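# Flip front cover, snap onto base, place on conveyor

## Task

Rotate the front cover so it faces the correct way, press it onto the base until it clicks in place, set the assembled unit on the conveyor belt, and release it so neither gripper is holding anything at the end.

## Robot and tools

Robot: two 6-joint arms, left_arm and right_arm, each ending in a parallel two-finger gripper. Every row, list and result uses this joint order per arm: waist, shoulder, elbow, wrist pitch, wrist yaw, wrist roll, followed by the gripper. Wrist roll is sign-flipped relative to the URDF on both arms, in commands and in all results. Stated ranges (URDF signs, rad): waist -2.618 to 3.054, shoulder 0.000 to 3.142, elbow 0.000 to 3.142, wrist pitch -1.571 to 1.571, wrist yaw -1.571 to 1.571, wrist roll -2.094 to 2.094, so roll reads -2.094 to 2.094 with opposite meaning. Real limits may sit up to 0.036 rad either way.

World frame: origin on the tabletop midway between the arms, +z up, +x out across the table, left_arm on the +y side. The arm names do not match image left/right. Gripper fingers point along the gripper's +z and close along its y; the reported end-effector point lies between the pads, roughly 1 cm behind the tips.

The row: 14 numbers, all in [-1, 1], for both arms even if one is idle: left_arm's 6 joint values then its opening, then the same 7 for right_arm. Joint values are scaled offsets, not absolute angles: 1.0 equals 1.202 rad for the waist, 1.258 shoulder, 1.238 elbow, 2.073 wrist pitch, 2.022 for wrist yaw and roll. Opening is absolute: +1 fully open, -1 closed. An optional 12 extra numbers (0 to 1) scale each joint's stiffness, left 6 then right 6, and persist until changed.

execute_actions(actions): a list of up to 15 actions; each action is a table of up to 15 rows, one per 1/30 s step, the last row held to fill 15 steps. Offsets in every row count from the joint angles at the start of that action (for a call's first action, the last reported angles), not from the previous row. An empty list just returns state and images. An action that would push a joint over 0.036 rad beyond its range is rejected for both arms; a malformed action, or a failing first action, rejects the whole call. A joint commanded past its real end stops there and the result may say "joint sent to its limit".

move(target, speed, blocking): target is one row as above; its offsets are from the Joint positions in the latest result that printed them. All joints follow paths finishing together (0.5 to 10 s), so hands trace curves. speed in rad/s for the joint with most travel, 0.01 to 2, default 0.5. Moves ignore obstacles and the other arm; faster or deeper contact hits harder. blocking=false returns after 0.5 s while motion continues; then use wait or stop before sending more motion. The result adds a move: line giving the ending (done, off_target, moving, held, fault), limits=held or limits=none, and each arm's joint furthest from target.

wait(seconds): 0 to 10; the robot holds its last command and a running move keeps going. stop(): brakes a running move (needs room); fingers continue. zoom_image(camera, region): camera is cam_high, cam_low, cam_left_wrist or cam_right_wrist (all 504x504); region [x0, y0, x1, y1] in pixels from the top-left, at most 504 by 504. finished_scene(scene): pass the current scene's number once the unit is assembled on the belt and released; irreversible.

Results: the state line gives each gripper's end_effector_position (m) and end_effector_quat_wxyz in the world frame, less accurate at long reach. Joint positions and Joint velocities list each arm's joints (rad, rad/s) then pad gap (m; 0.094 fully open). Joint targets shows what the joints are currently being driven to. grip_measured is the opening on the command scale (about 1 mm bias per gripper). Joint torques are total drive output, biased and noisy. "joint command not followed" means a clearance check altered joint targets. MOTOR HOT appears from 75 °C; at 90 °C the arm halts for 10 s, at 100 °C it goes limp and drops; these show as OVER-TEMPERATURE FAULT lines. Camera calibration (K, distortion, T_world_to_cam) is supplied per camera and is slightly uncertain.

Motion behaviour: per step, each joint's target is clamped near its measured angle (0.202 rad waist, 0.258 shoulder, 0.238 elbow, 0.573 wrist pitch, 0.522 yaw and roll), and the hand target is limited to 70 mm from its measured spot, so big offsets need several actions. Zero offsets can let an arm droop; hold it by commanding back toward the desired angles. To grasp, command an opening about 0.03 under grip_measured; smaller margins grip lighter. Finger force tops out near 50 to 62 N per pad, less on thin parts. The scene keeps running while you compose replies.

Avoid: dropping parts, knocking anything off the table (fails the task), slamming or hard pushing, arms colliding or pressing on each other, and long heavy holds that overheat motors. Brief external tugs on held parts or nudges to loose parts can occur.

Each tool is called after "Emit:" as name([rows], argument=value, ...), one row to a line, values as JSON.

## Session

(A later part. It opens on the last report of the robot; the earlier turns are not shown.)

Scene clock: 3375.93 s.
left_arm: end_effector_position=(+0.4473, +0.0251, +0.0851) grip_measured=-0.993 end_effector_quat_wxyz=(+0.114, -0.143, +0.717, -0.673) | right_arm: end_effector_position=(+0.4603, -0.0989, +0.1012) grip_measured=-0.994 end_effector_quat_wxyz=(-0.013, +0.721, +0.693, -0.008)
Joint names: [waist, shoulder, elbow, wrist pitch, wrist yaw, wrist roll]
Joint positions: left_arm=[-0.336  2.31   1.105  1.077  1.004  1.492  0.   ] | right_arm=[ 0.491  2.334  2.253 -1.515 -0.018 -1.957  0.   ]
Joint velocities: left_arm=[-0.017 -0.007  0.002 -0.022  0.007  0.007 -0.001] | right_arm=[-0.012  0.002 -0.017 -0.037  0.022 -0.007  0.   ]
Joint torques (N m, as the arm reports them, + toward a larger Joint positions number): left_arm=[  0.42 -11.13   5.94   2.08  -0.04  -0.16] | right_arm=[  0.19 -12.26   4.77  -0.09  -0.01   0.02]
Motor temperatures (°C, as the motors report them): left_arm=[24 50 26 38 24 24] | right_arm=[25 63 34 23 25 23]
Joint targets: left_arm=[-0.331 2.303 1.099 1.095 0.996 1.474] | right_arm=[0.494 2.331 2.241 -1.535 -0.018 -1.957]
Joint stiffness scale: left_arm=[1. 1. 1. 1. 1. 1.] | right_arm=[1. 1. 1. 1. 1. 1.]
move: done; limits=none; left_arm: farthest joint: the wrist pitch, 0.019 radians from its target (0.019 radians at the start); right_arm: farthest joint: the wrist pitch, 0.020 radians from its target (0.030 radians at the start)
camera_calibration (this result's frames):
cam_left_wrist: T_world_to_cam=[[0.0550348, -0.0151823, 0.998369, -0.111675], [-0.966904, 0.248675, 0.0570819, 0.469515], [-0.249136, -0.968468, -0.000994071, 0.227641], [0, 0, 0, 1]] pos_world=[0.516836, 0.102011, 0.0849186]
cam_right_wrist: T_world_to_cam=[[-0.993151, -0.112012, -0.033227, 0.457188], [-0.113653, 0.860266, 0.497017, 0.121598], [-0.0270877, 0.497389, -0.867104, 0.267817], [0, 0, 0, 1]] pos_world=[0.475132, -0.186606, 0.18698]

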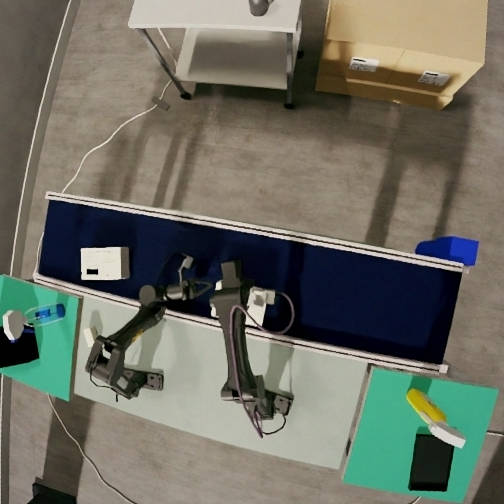

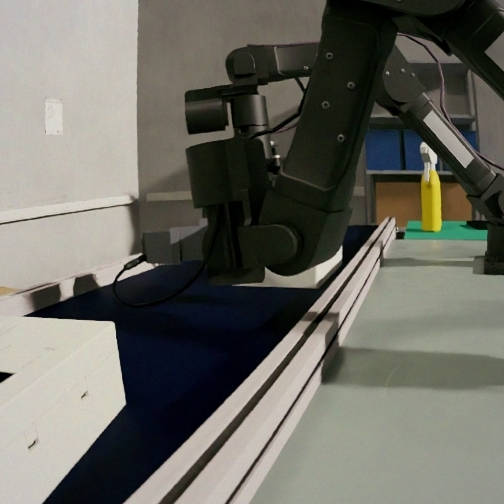

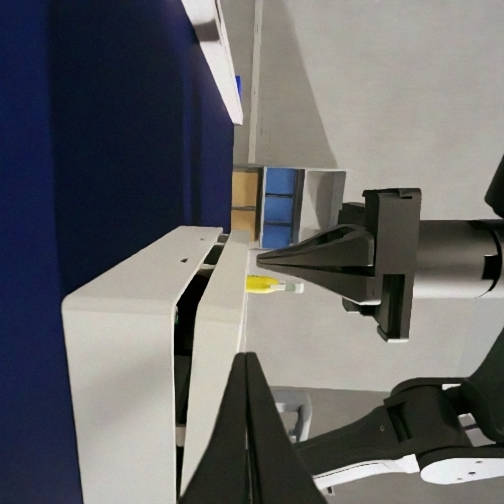

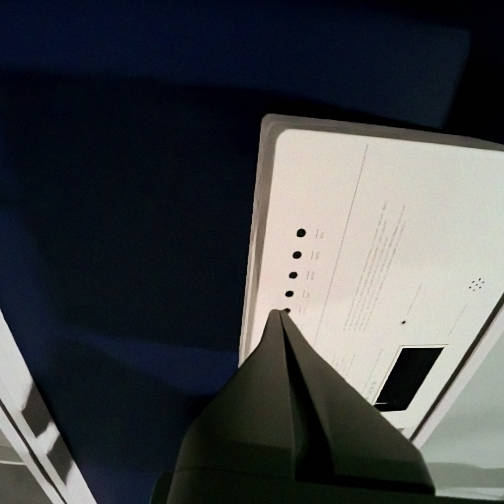

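Emit:
execute_actions([
  [[0.004,-0.006,-0.005,0.009,-0.004,-0.008,-1,0.002,0.02,-0.02,-0.012,0,0,-1],[0.004,-0.006,-0.005,0.009,-0.004,-0.008,-1,0.002,0.02,-0.02,-0.012,0,0,-1],[0.004,-0.006,-0.005,0.009,-0.004,-0.008,-1,0.002,0.02,-0.02,-0.012,0,0,-1],[0.004,-0.006,-0.005,0.009,-0.004,-0.008,-1,0.002,0.02,-0.02,-0.012,0,0,-1],[0.004,-0.006,-0.005,0.009,-0.004,-0.008,-1,0.002,0.02,-0.02,-0.012,0,0,-1],[0.004,-0.006,-0.005,0.009,-0.004,-0.008,-1,0.002,0.038,-0.034,-0.016,0,0,-1]],
  [[0.004,-0.006,-0.005,0.009,-0.004,-0.008,-1,0.002,0.058,-0.052,-0.018,0,0,-1]],
  [[0.004,-0.006,-0.005,0.009,-0.004,-0.008,-1,0.002,0.063,-0.062,-0.018,0,0,-1]],
])

Scene clock: 3393.23 s.
left_arm: end_effector_position=(+0.4473, +0.0251, +0.0851) grip_measured=-0.993 end_effector_quat_wxyz=(+0.114, -0.143, +0.717, -0.673) | right_arm: end_effector_position=(+0.4522, -0.1017, +0.0830) grip_measured=-0.994 end_effector_quat_wxyz=(-0.027, +0.720, +0.692, -0.038)
Joint names: [waist, shoulder, elbow, wrist pitch, wrist yaw, wrist roll]
Joint positions: left_arm=[-0.336  2.31   1.105  1.077  1.004  1.491  0.   ] | right_arm=[ 0.491  2.366  2.232 -1.529 -0.018 -1.957  0.   ]
Joint velocities: left_arm=[ 0.007 -0.002  0.022  0.037 -0.139 -0.095 -0.   ] | right_arm=[ 0.017  0.007  0.002 -0.066 -0.022  0.007  0.001]
Joint torques (N m, as the arm reports them, + toward a larger Joint positions number): left_arm=[  0.49 -11.14   5.98   2.08  -0.03  -0.14] | right_arm=[ 0.18 -5.9  -0.21 -0.28 -0.01  0.02]
Motor temperatures (°C, as the motors report them): left_arm=[24 50 26 38 24 24] | right_arm=[25 60 33 23 25 23]
Joint targets: left_arm=[-0.331 2.303 1.099 1.095 0.996 1.475] | right_arm=[0.494 2.445 2.158 -1.555 -0.018 -1.957]
Joint stiffness scale: left_arm=[1. 1. 1. 1. 1. 1.] | right_arm=[1. 1. 1. 1. 1. 1.]
joint sent to its limit (right arm) — the command would take the wrist pitch past its lower limit, so that joint was sent only as far as its limit.
camera_calibration (this result's frames):
cam_left_wrist: T_world_to_cam=[[0.0546795, -0.0153194, 0.998386, -0.111514], [-0.966917, 0.248693, 0.056772, 0.469547], [-0.249161, -0.968461, -0.00121426, 0.227671], [0, 0, 0, 1]] pos_world=[0.516838, 0.102009, 0.0849537]
cam_right_wrist: T_world_to_cam=[[-0.993211, -0.11201, 0.0314114, 0.442799], [-0.0829406, 0.871162, 0.483939, 0.120514], [-0.0815704, 0.478048, -0.874538, 0.276514], [0, 0, 0, 1]] pos_world=[0.472343, -0.187576, 0.169592]

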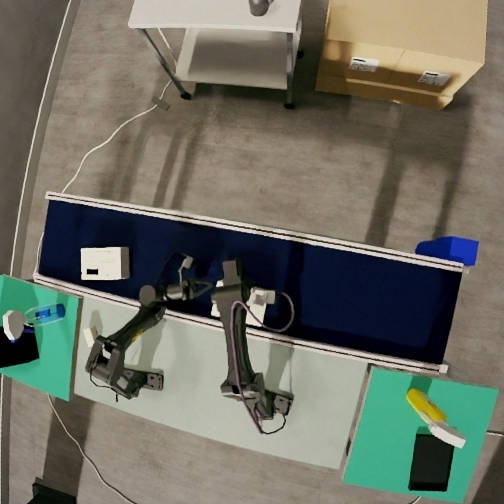

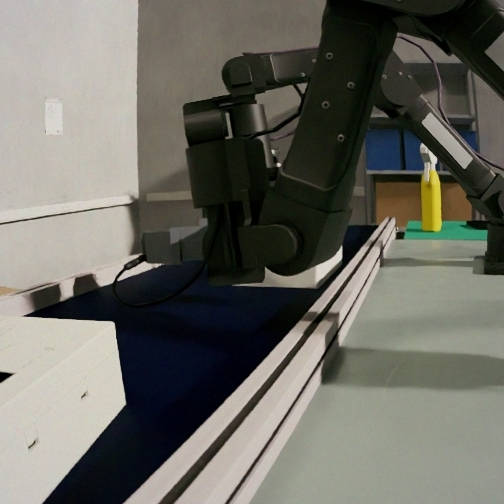

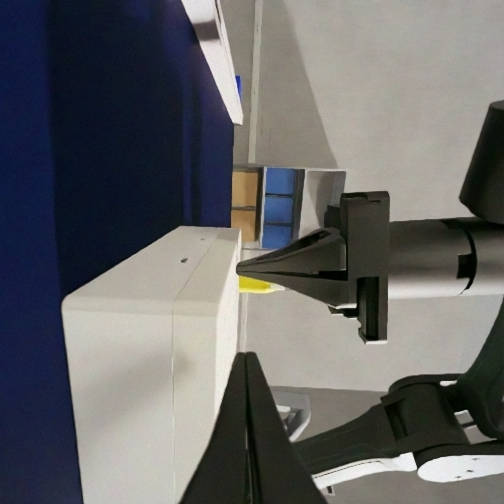

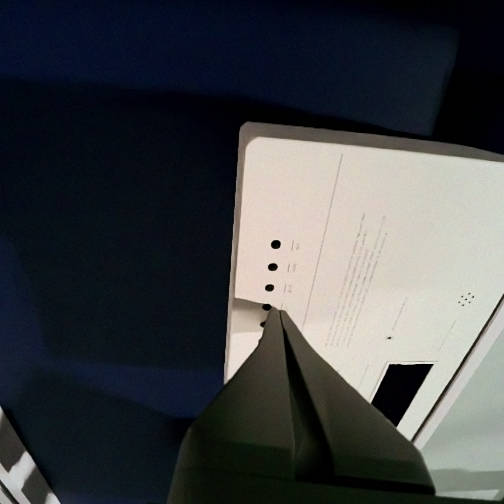

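Emit:
move(target=[0.30,-0.30,0,0,0,0,-1,0.002,-0.085,0.035,0.005,0,0,-1], speed=0.35)

Scene clock: 3407.07 s.
left_arm: end_effector_position=(+0.4852, +0.2034, +0.2582) grip_measured=-0.993 end_effector_quat_wxyz=(+0.354, -0.149, +0.646, -0.660) | right_arm: end_effector_position=(+0.4549, -0.1007, +0.1154) grip_measured=-0.994 end_effector_quat_wxyz=(-0.010, +0.721, +0.693, -0.000)
Joint names: [waist, shoulder, elbow, wrist pitch, wrist yaw, wrist roll]
Joint positions: left_arm=[0.026 1.948 1.105 1.069 1.004 1.497 0.   ] | right_arm=[ 0.491  2.289  2.233 -1.524 -0.018 -1.957  0.   ]
Joint velocities: left_arm=[-0.017  0.012 -0.017  0.081 -0.007  0.007 -0.   ] | right_arm=[ 0.002  0.007  0.012 -0.007  0.022 -0.007 -0.   ]
Joint torques (N m, as the arm reports them, + toward a larger Joint positions number): left_arm=[ -0.21 -10.09   7.78   1.9   -0.14  -0.04] | right_arm=[  0.19 -13.87   9.35   0.17  -0.01   0.02]
Motor temperatures (°C, as the motors report them): left_arm=[24 50 26 38 24 24] | right_arm=[25 55 32 23 25 23]
Joint targets: left_arm=[0.024 1.933 1.105 1.077 1.004 1.491] | right_arm=[0.494 2.259 2.276 -1.518 -0.018 -1.957]
Joint stiffness scale: left_arm=[1. 1. 1. 1. 1. 1.] | right_arm=[1. 1. 1. 1. 1. 1.]
move: off_target (right_arm); limits=none; left_arm: farthest joint: the shoulder, 0.015 radians from its target (0.377 radians at the start); right_arm: farthest joint: the elbow, 0.042 radians from its target (0.043 radians at the start)
camera_calibration (this result's frames):
cam_left_wrist: T_world_to_cam=[[-0.284364, -0.0482668, 0.957501, -0.101962], [-0.952001, -0.10379, -0.287963, 0.605422], [0.113278, -0.993427, -0.0164359, 0.243213], [0, 0, 0, 1]] pos_world=[0.519817, 0.29953, 0.275965]
cam_right_wrist: T_world_to_cam=[[-0.992505, -0.111755, -0.0494494, 0.453662], [-0.121455, 0.857242, 0.500384, 0.118419], [-0.0135302, 0.502639, -0.86439, 0.274948], [0, 0, 0, 1]] pos_world=[0.468364, -0.189014, 0.200841]

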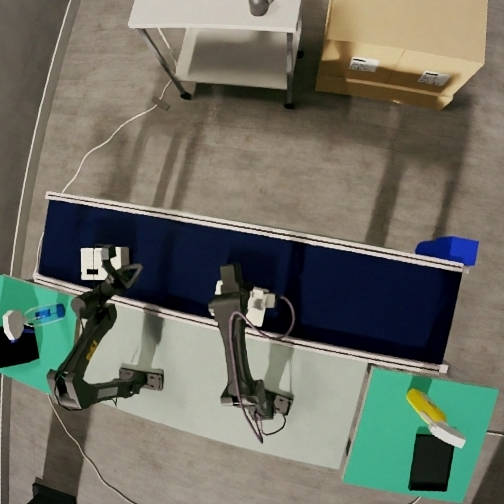

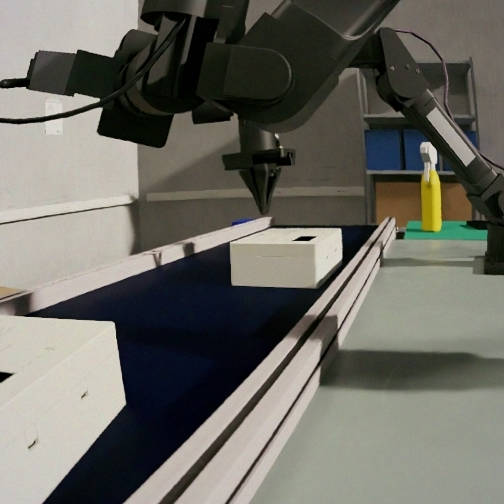

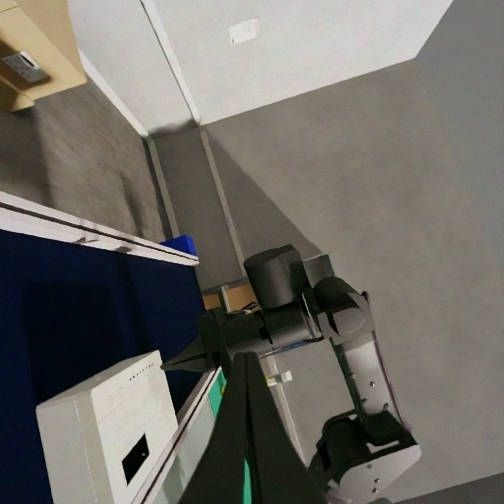

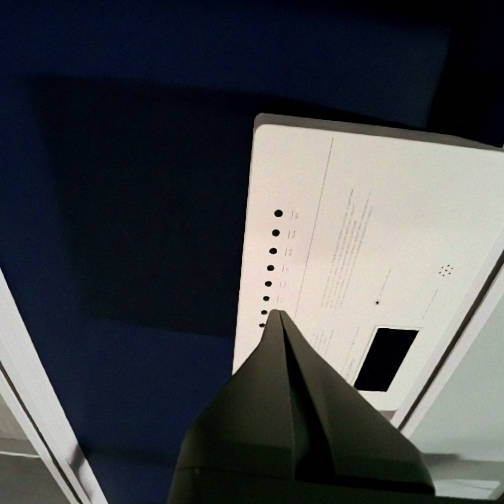

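Emit:
move(target=[0,-0.01,0,0,0,0,-1,0.1206,-0.338,-0.505,0.104,0,0,-1], speed=0.5)

Scene clock: 3416.23 s.
left_arm: end_effector_position=(+0.4852, +0.2034, +0.2581) grip_measured=-0.993 end_effector_quat_wxyz=(+0.352, -0.151, +0.646, -0.660) | right_arm: end_effector_position=(+0.3529, -0.0855, +0.1141) grip_measured=-0.994 end_effector_quat_wxyz=(-0.011, +0.671, +0.741, -0.001)
Joint names: [waist, shoulder, elbow, wrist pitch, wrist yaw, wrist roll]
Joint positions: left_arm=[0.026 1.948 1.105 1.068 1.004 1.502 0.   ] | right_arm=[ 0.63   1.891  1.624 -1.313 -0.02  -1.957  0.   ]
Joint velocities: left_arm=[-0.022 -0.012 -0.007  0.037  0.007  0.037 -0.001] | right_arm=[-0.002  0.002  0.007  0.037 -0.066  0.022 -0.001]
Joint torques (N m, as the arm reports them, + toward a larger Joint positions number): left_arm=[  0.03 -10.03   7.86   1.81  -0.13  -0.04] | right_arm=[  0.51 -10.65   4.7    0.19   0.     0.02]
Motor temperatures (°C, as the motors report them): left_arm=[24 49 26 37 24 24] | right_arm=[25 58 33 23 25 23]
Joint targets: left_arm=[0.026 1.935 1.105 1.069 1.004 1.497] | right_arm=[0.636 1.863 1.608 -1.308 -0.019 -1.957]
Joint stiffness scale: left_arm=[1. 1. 1. 1. 1. 1.] | right_arm=[1. 1. 1. 1. 1. 1.]
move: off_target (right_arm); limits=none; left_arm: farthest joint: the shoulder, 0.013 radians from its target (0.013 radians at the start); right_arm: farthest joint: the shoulder, 0.027 radians from its target (0.425 radians at the start)
camera_calibration (this result's frames):
cam_left_wrist: T_world_to_cam=[[-0.280123, -0.044869, 0.958915, -0.10495], [-0.953335, -0.104186, -0.283368, 0.604956], [0.11262, -0.993545, -0.0135904, 0.242822], [0, 0, 0, 1]] pos_world=[0.51998, 0.299573, 0.275363]
cam_right_wrist: T_world_to_cam=[[-0.967562, -0.24802, -0.0480719, 0.333475], [-0.238155, 0.831944, 0.501151, 0.132585], [-0.0843021, 0.496343, -0.864024, 0.2892], [0, 0, 0, 1]] pos_world=[0.378614, -0.171137, 0.199461]

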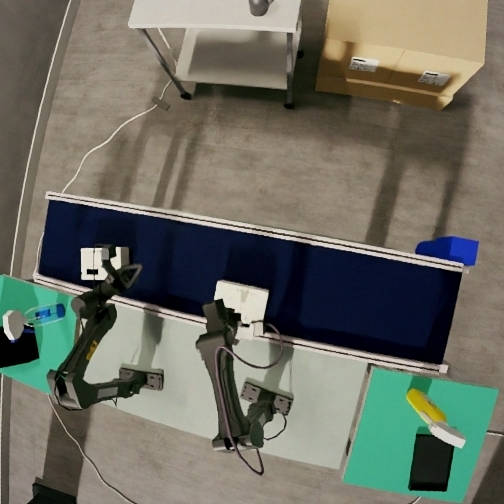

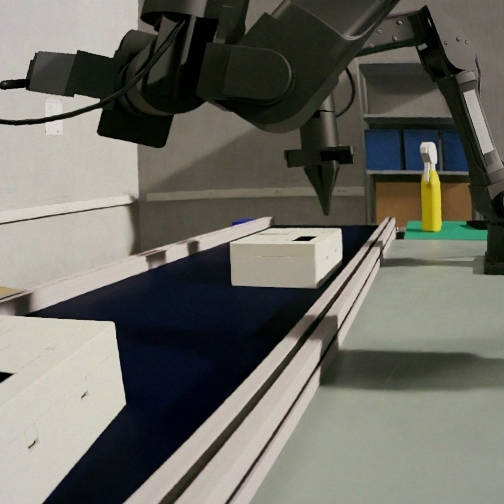

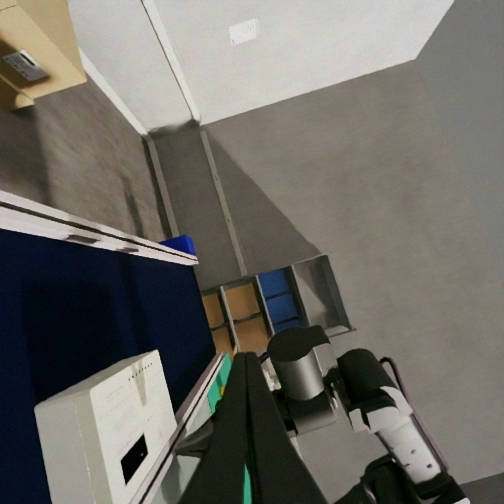

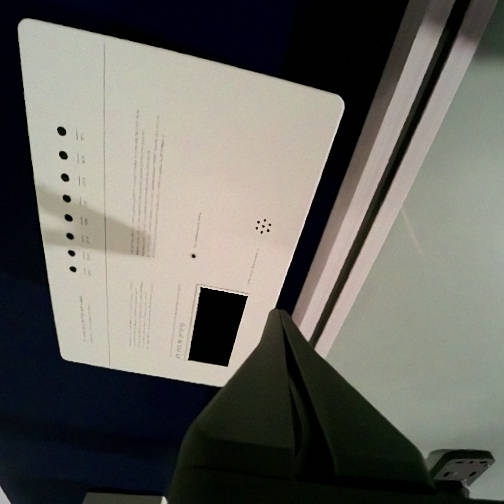

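Emit:
execute_actions([
  [[0,-0.01,0,0,0,0,-1,0.004,0.03,-0.013,0.018,0,0,-1],[0,-0.01,0,0,0,0,-1,0.004,0.03,-0.013,0.018,0,0,-1],[0,-0.01,0,0,0,0,-1,0.004,0.03,-0.013,0.018,0,0,-1],[0,-0.01,0,0,0,0,-1,0.004,0.03,-0.013,0.018,0,0,-1],[0,-0.01,0,0,0,0,-1,0.004,0.05,-0.013,0.018,0,0,-1]],
  [[0,0,0,0,0,0,-1,0,0.036,-0.024,0,0,0,-1]],
  [[0,0,0,0,0,0,-1,0,0.058,-0.048,0,0,0,-1]],
  [[0,0,0,0,0,0,-1,0,0.066,-0.058,0,0,0,-1]],
])

Scene clock: 3437.93 s.
left_arm: end_effector_position=(+0.4853, +0.2034, +0.2576) grip_measured=-0.993 end_effector_quat_wxyz=(+0.344, -0.159, +0.645, -0.664) | right_arm: end_effector_position=(+0.3582, -0.0827, +0.0823) grip_measured=-0.995 end_effector_quat_wxyz=(-0.022, +0.671, +0.741, -0.030)
Joint names: [waist, shoulder, elbow, wrist pitch, wrist yaw, wrist roll]
Joint positions: left_arm=[0.026 1.948 1.105 1.065 1.004 1.522 0.   ] | right_arm=[ 0.63   1.984  1.623 -1.281 -0.02  -1.957  0.   ]
Joint velocities: left_arm=[-0.022 -0.012  0.017 -0.081 -0.022  0.037 -0.   ] | right_arm=[-0.012  0.012  0.022 -0.022 -0.051 -0.022  0.001]
Joint torques (N m, as the arm reports them, + toward a larger Joint positions number): left_arm=[ 0.06 -9.21  7.97  1.79 -0.16 -0.01] | right_arm=[-0.02 -2.86  0.04  0.03 -0.01  0.02]
Motor temperatures (°C, as the motors report them): left_arm=[24 48 27 36 24 24] | right_arm=[25 56 32 23 25 23]
Joint targets: left_arm=[0.026 1.948 1.105 1.066 1.004 1.517] | right_arm=[0.630 2.066 1.551 -1.281 -0.020 -1.957]
Joint stiffness scale: left_arm=[1. 1. 1. 1. 1. 1.] | right_arm=[1. 1. 1. 1. 1. 1.]
camera_calibration (this result's frames):
cam_left_wrist: T_world_to_cam=[[-0.263352, -0.0315108, 0.964185, -0.116658], [-0.958388, -0.105603, -0.265219, 0.602988], [0.110178, -0.993909, -0.00238896, 0.241195], [0, 0, 0, 1]] pos_world=[0.5206, 0.299727, 0.27298]
cam_right_wrist: T_world_to_cam=[[-0.968556, -0.24852, 0.0117338, 0.333093], [-0.211139, 0.845987, 0.489619, 0.139828], [-0.131607, 0.471745, -0.871858, 0.276338], [0, 0, 0, 1]] pos_world=[0.38851, -0.165873, 0.168557]

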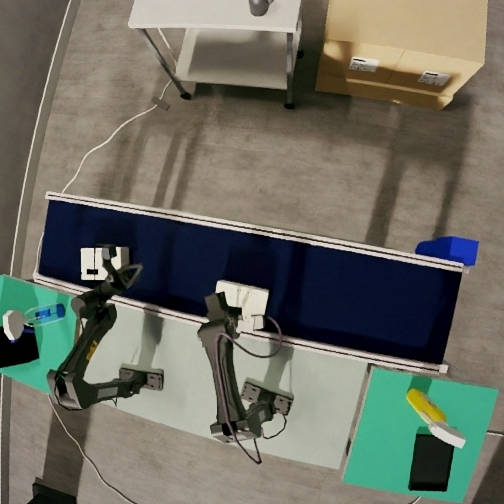

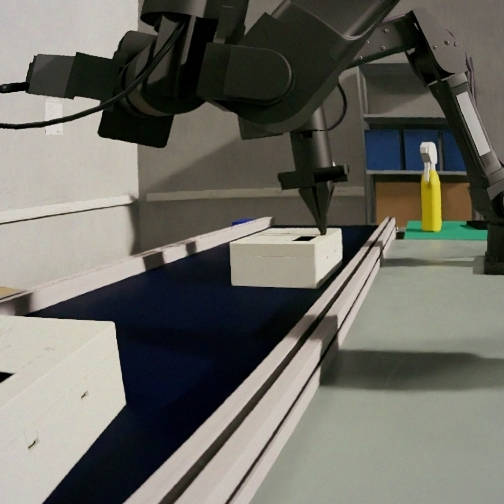

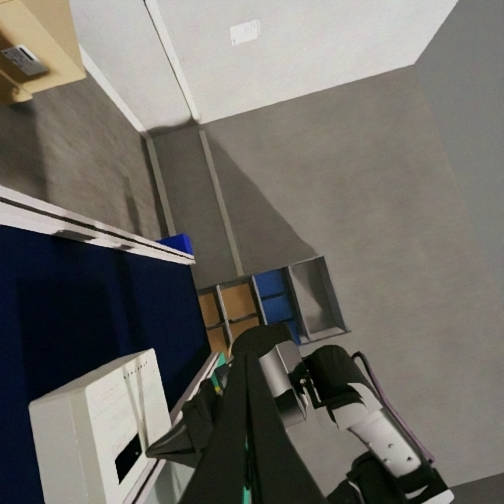

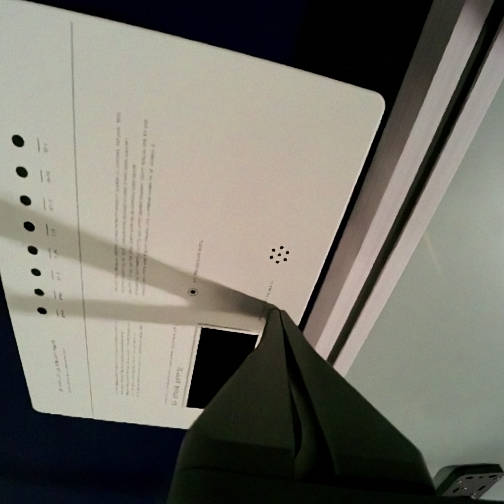

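Emit:
move(target=[0,-0.012,0,0,0,-0.005,-1,0,-0.16,0.02,0,0,0,-1], speed=0.3)

Scene clock: 3448.47 s.
left_arm: end_effector_position=(+0.4853, +0.2035, +0.2574) grip_measured=-0.993 end_effector_quat_wxyz=(+0.343, -0.160, +0.645, -0.664) | right_arm: end_effector_position=(+0.3595, -0.0820, +0.1440) grip_measured=-0.995 end_effector_quat_wxyz=(+0.010, +0.670, +0.741, +0.056)
Joint names: [waist, shoulder, elbow, wrist pitch, wrist yaw, wrist roll]
Joint positions: left_arm=[0.026 1.948 1.105 1.064 1.004 1.524 0.   ] | right_arm=[ 0.63   1.803  1.624 -1.28  -0.02  -1.957  0.   ]
Joint velocities: left_arm=[ 0.007  0.012  0.002 -0.066  0.022  0.007 -0.   ] | right_arm=[ 0.002  0.002 -0.007  0.007 -0.007 -0.007  0.   ]
Joint torques (N m, as the arm reports them, + toward a larger Joint positions number): left_arm=[  0.03 -10.27   7.82   1.79  -0.12  -0.13] | right_arm=[-0.02 -9.34  8.18  0.38  0.    0.02]
Motor temperatures (°C, as the motors report them): left_arm=[24 48 27 36 24 24] | right_arm=[25 52 32 23 25 23]
Joint targets: left_arm=[0.026 1.933 1.105 1.065 1.004 1.512] | right_arm=[0.630 1.782 1.648 -1.281 -0.020 -1.957]
Joint stiffness scale: left_arm=[1. 1. 1. 1. 1. 1.] | right_arm=[1. 1. 1. 1. 1. 1.]
move: off_target (right_arm); limits=none; left_arm: farthest joint: the shoulder, 0.015 radians from its target (0.015 radians at the start); right_arm: farthest joint: the elbow, 0.024 radians from its target (0.025 radians at the start)
camera_calibration (this result's frames):
cam_left_wrist: T_world_to_cam=[[-0.26035, -0.0295604, 0.965062, -0.118548], [-0.959244, -0.105811, -0.262021, 0.602614], [0.10986, -0.993947, -0.00080778, 0.240952], [0, 0, 0, 1]] pos_world=[0.520719, 0.299752, 0.272498]
cam_right_wrist: T_world_to_cam=[[-0.956122, -0.241957, -0.165188, 0.355381], [-0.292885, 0.802838, 0.519297, 0.130872], [0.00697147, 0.544892, -0.838477, 0.281362], [0, 0, 0, 1]] pos_world=[0.376156, -0.172394, 0.226659]

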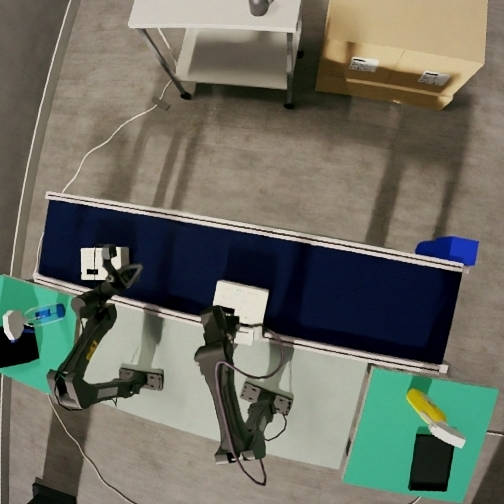

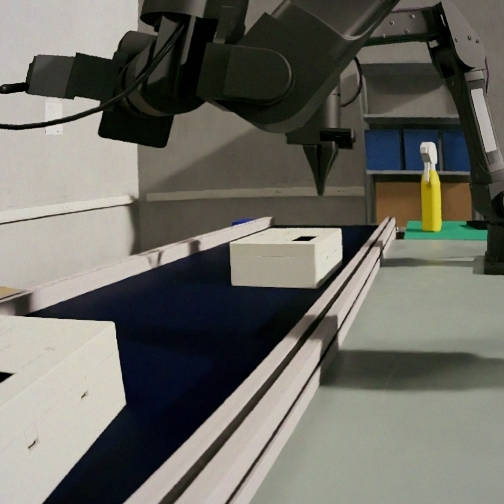

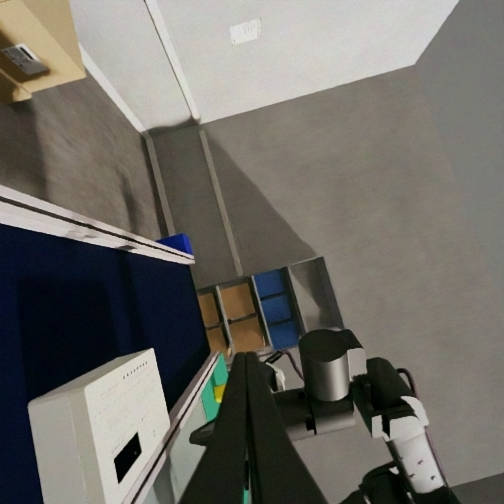

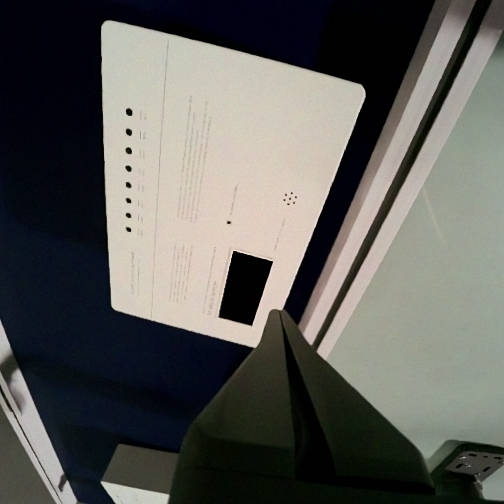

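Emit:
zoom_image(camera="cam_low", region=[215,215,355,300])

Region (215, 215, 355, 300) of cam_low's 504x504 image, scaled by 3.600, with more detail than that image has; it fills the top 306 rows of this view, and the rest is white.

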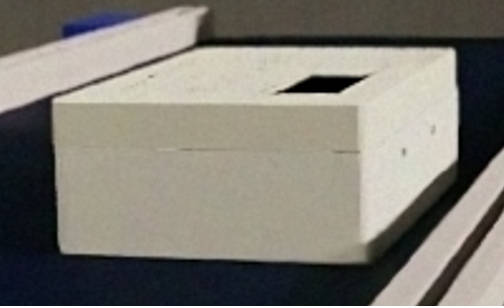

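Emit:
move(target=[0,-0.012,0,0,0,-0.005,-1,-0.40,-0.129,0.02,-0.08,0,0,-1], speed=0.6)

Scene clock: 3465.07 s.
left_arm: end_effector_position=(+0.4854, +0.2035, +0.2573) grip_measured=-0.993 end_effector_quat_wxyz=(+0.342, -0.161, +0.644, -0.665) | right_arm: end_effector_position=(+0.3603, -0.2468, +0.1847) grip_measured=-0.995 end_effector_quat_wxyz=(+0.018, +0.827, +0.560, +0.050)
Joint names: [waist, shoulder, elbow, wrist pitch, wrist yaw, wrist roll]
Joint positions: left_arm=[0.026 1.948 1.105 1.063 1.004 1.527 0.   ] | right_arm=[ 0.15   1.663  1.624 -1.427 -0.026 -1.957  0.   ]
Joint velocities: left_arm=[ 0.002  0.002  0.007  0.007 -0.022  0.051 -0.001] | right_arm=[-0.012 -0.002 -0.017 -0.007 -0.037  0.007 -0.   ]
Joint torques (N m, as the arm reports them, + toward a larger Joint positions number): left_arm=[  0.01 -10.29   7.82   1.81  -0.15  -0.12] | right_arm=[-0.12 -8.19  8.09  0.13  0.03  0.02]
Motor temperatures (°C, as the motors report them): left_arm=[24 48 27 36 24 24] | right_arm=[25 53 34 23 25 23]
Joint targets: left_arm=[0.026 1.933 1.105 1.064 1.004 1.514] | right_arm=[0.150 1.641 1.648 -1.446 -0.020 -1.957]
Joint stiffness scale: left_arm=[1. 1. 1. 1. 1. 1.] | right_arm=[1. 1. 1. 1. 1. 1.]
move: off_target (right_arm); limits=none; left_arm: farthest joint: the shoulder, 0.015 radians from its target (0.015 radians at the start); right_arm: farthest joint: the elbow, 0.025 radians from its target (0.025 radians at the start)
camera_calibration (this result's frames):
cam_left_wrist: T_world_to_cam=[[-0.257434, -0.0274169, 0.965907, -0.12049], [-0.960071, -0.10602, -0.258888, 0.602246], [0.109504, -0.993986, 0.000971096, 0.240676], [0, 0, 0, 1]] pos_world=[0.520826, 0.299776, 0.272062]
cam_right_wrist: T_world_to_cam=[[-0.961107, 0.227894, -0.156004, 0.439058], [0.11511, 0.844026, 0.523804, 0.104623], [0.251043, 0.485474, -0.837432, 0.302435], [0, 0, 0, 1]] pos_world=[0.334014, -0.335187, 0.266962]

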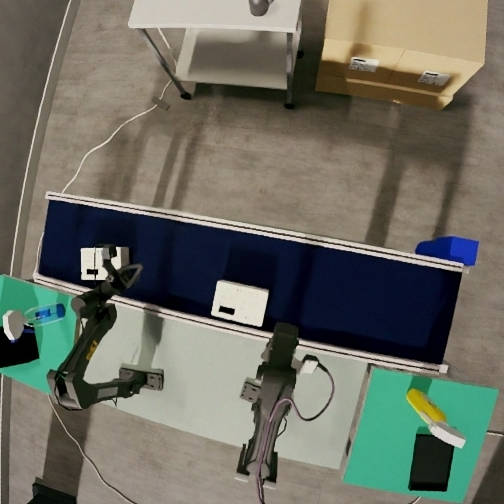

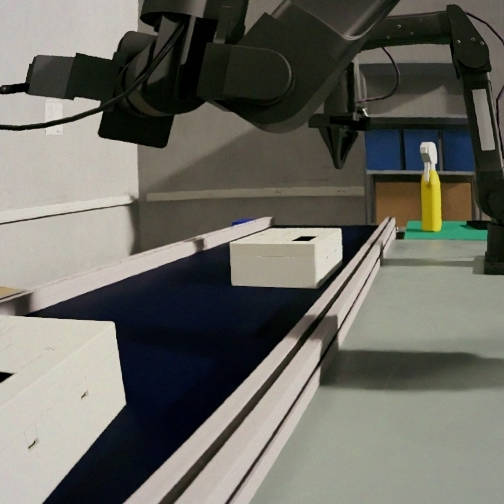

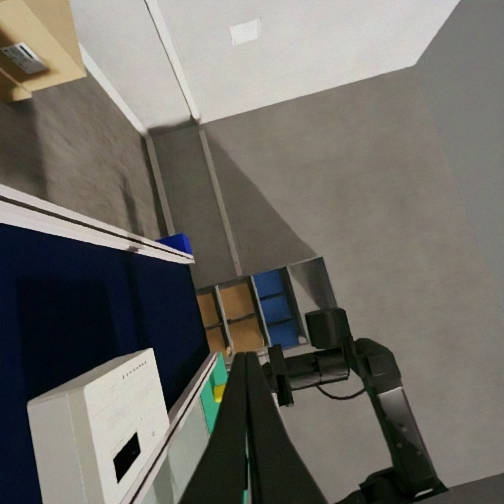

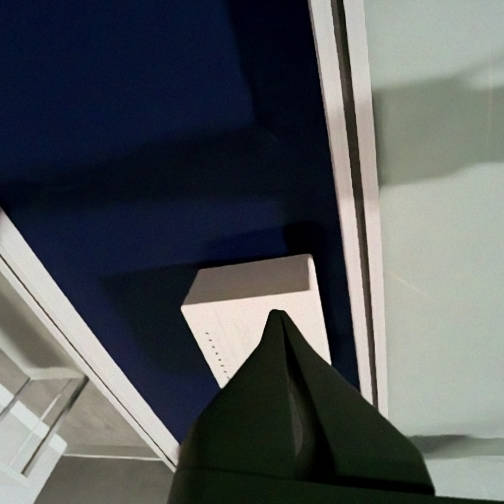

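Emit:
zoom_image(camera="cam_right_wrist", region=[170,245,330,330])

Region (170, 245, 330, 330) of cam_right_wrist's 504x504 image, scaled by 3.150, with more detail than that image has; it fills the top 268 rows of this view, and the rest is white.

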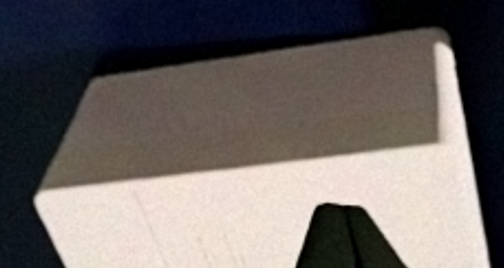

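The end face shows no gap either, so the cover is seated on all the sides I can see. The unit is on the belt and both arms are clear of it.

Emit:
finished_scene(scene=2)

The scene is finished: the task was done.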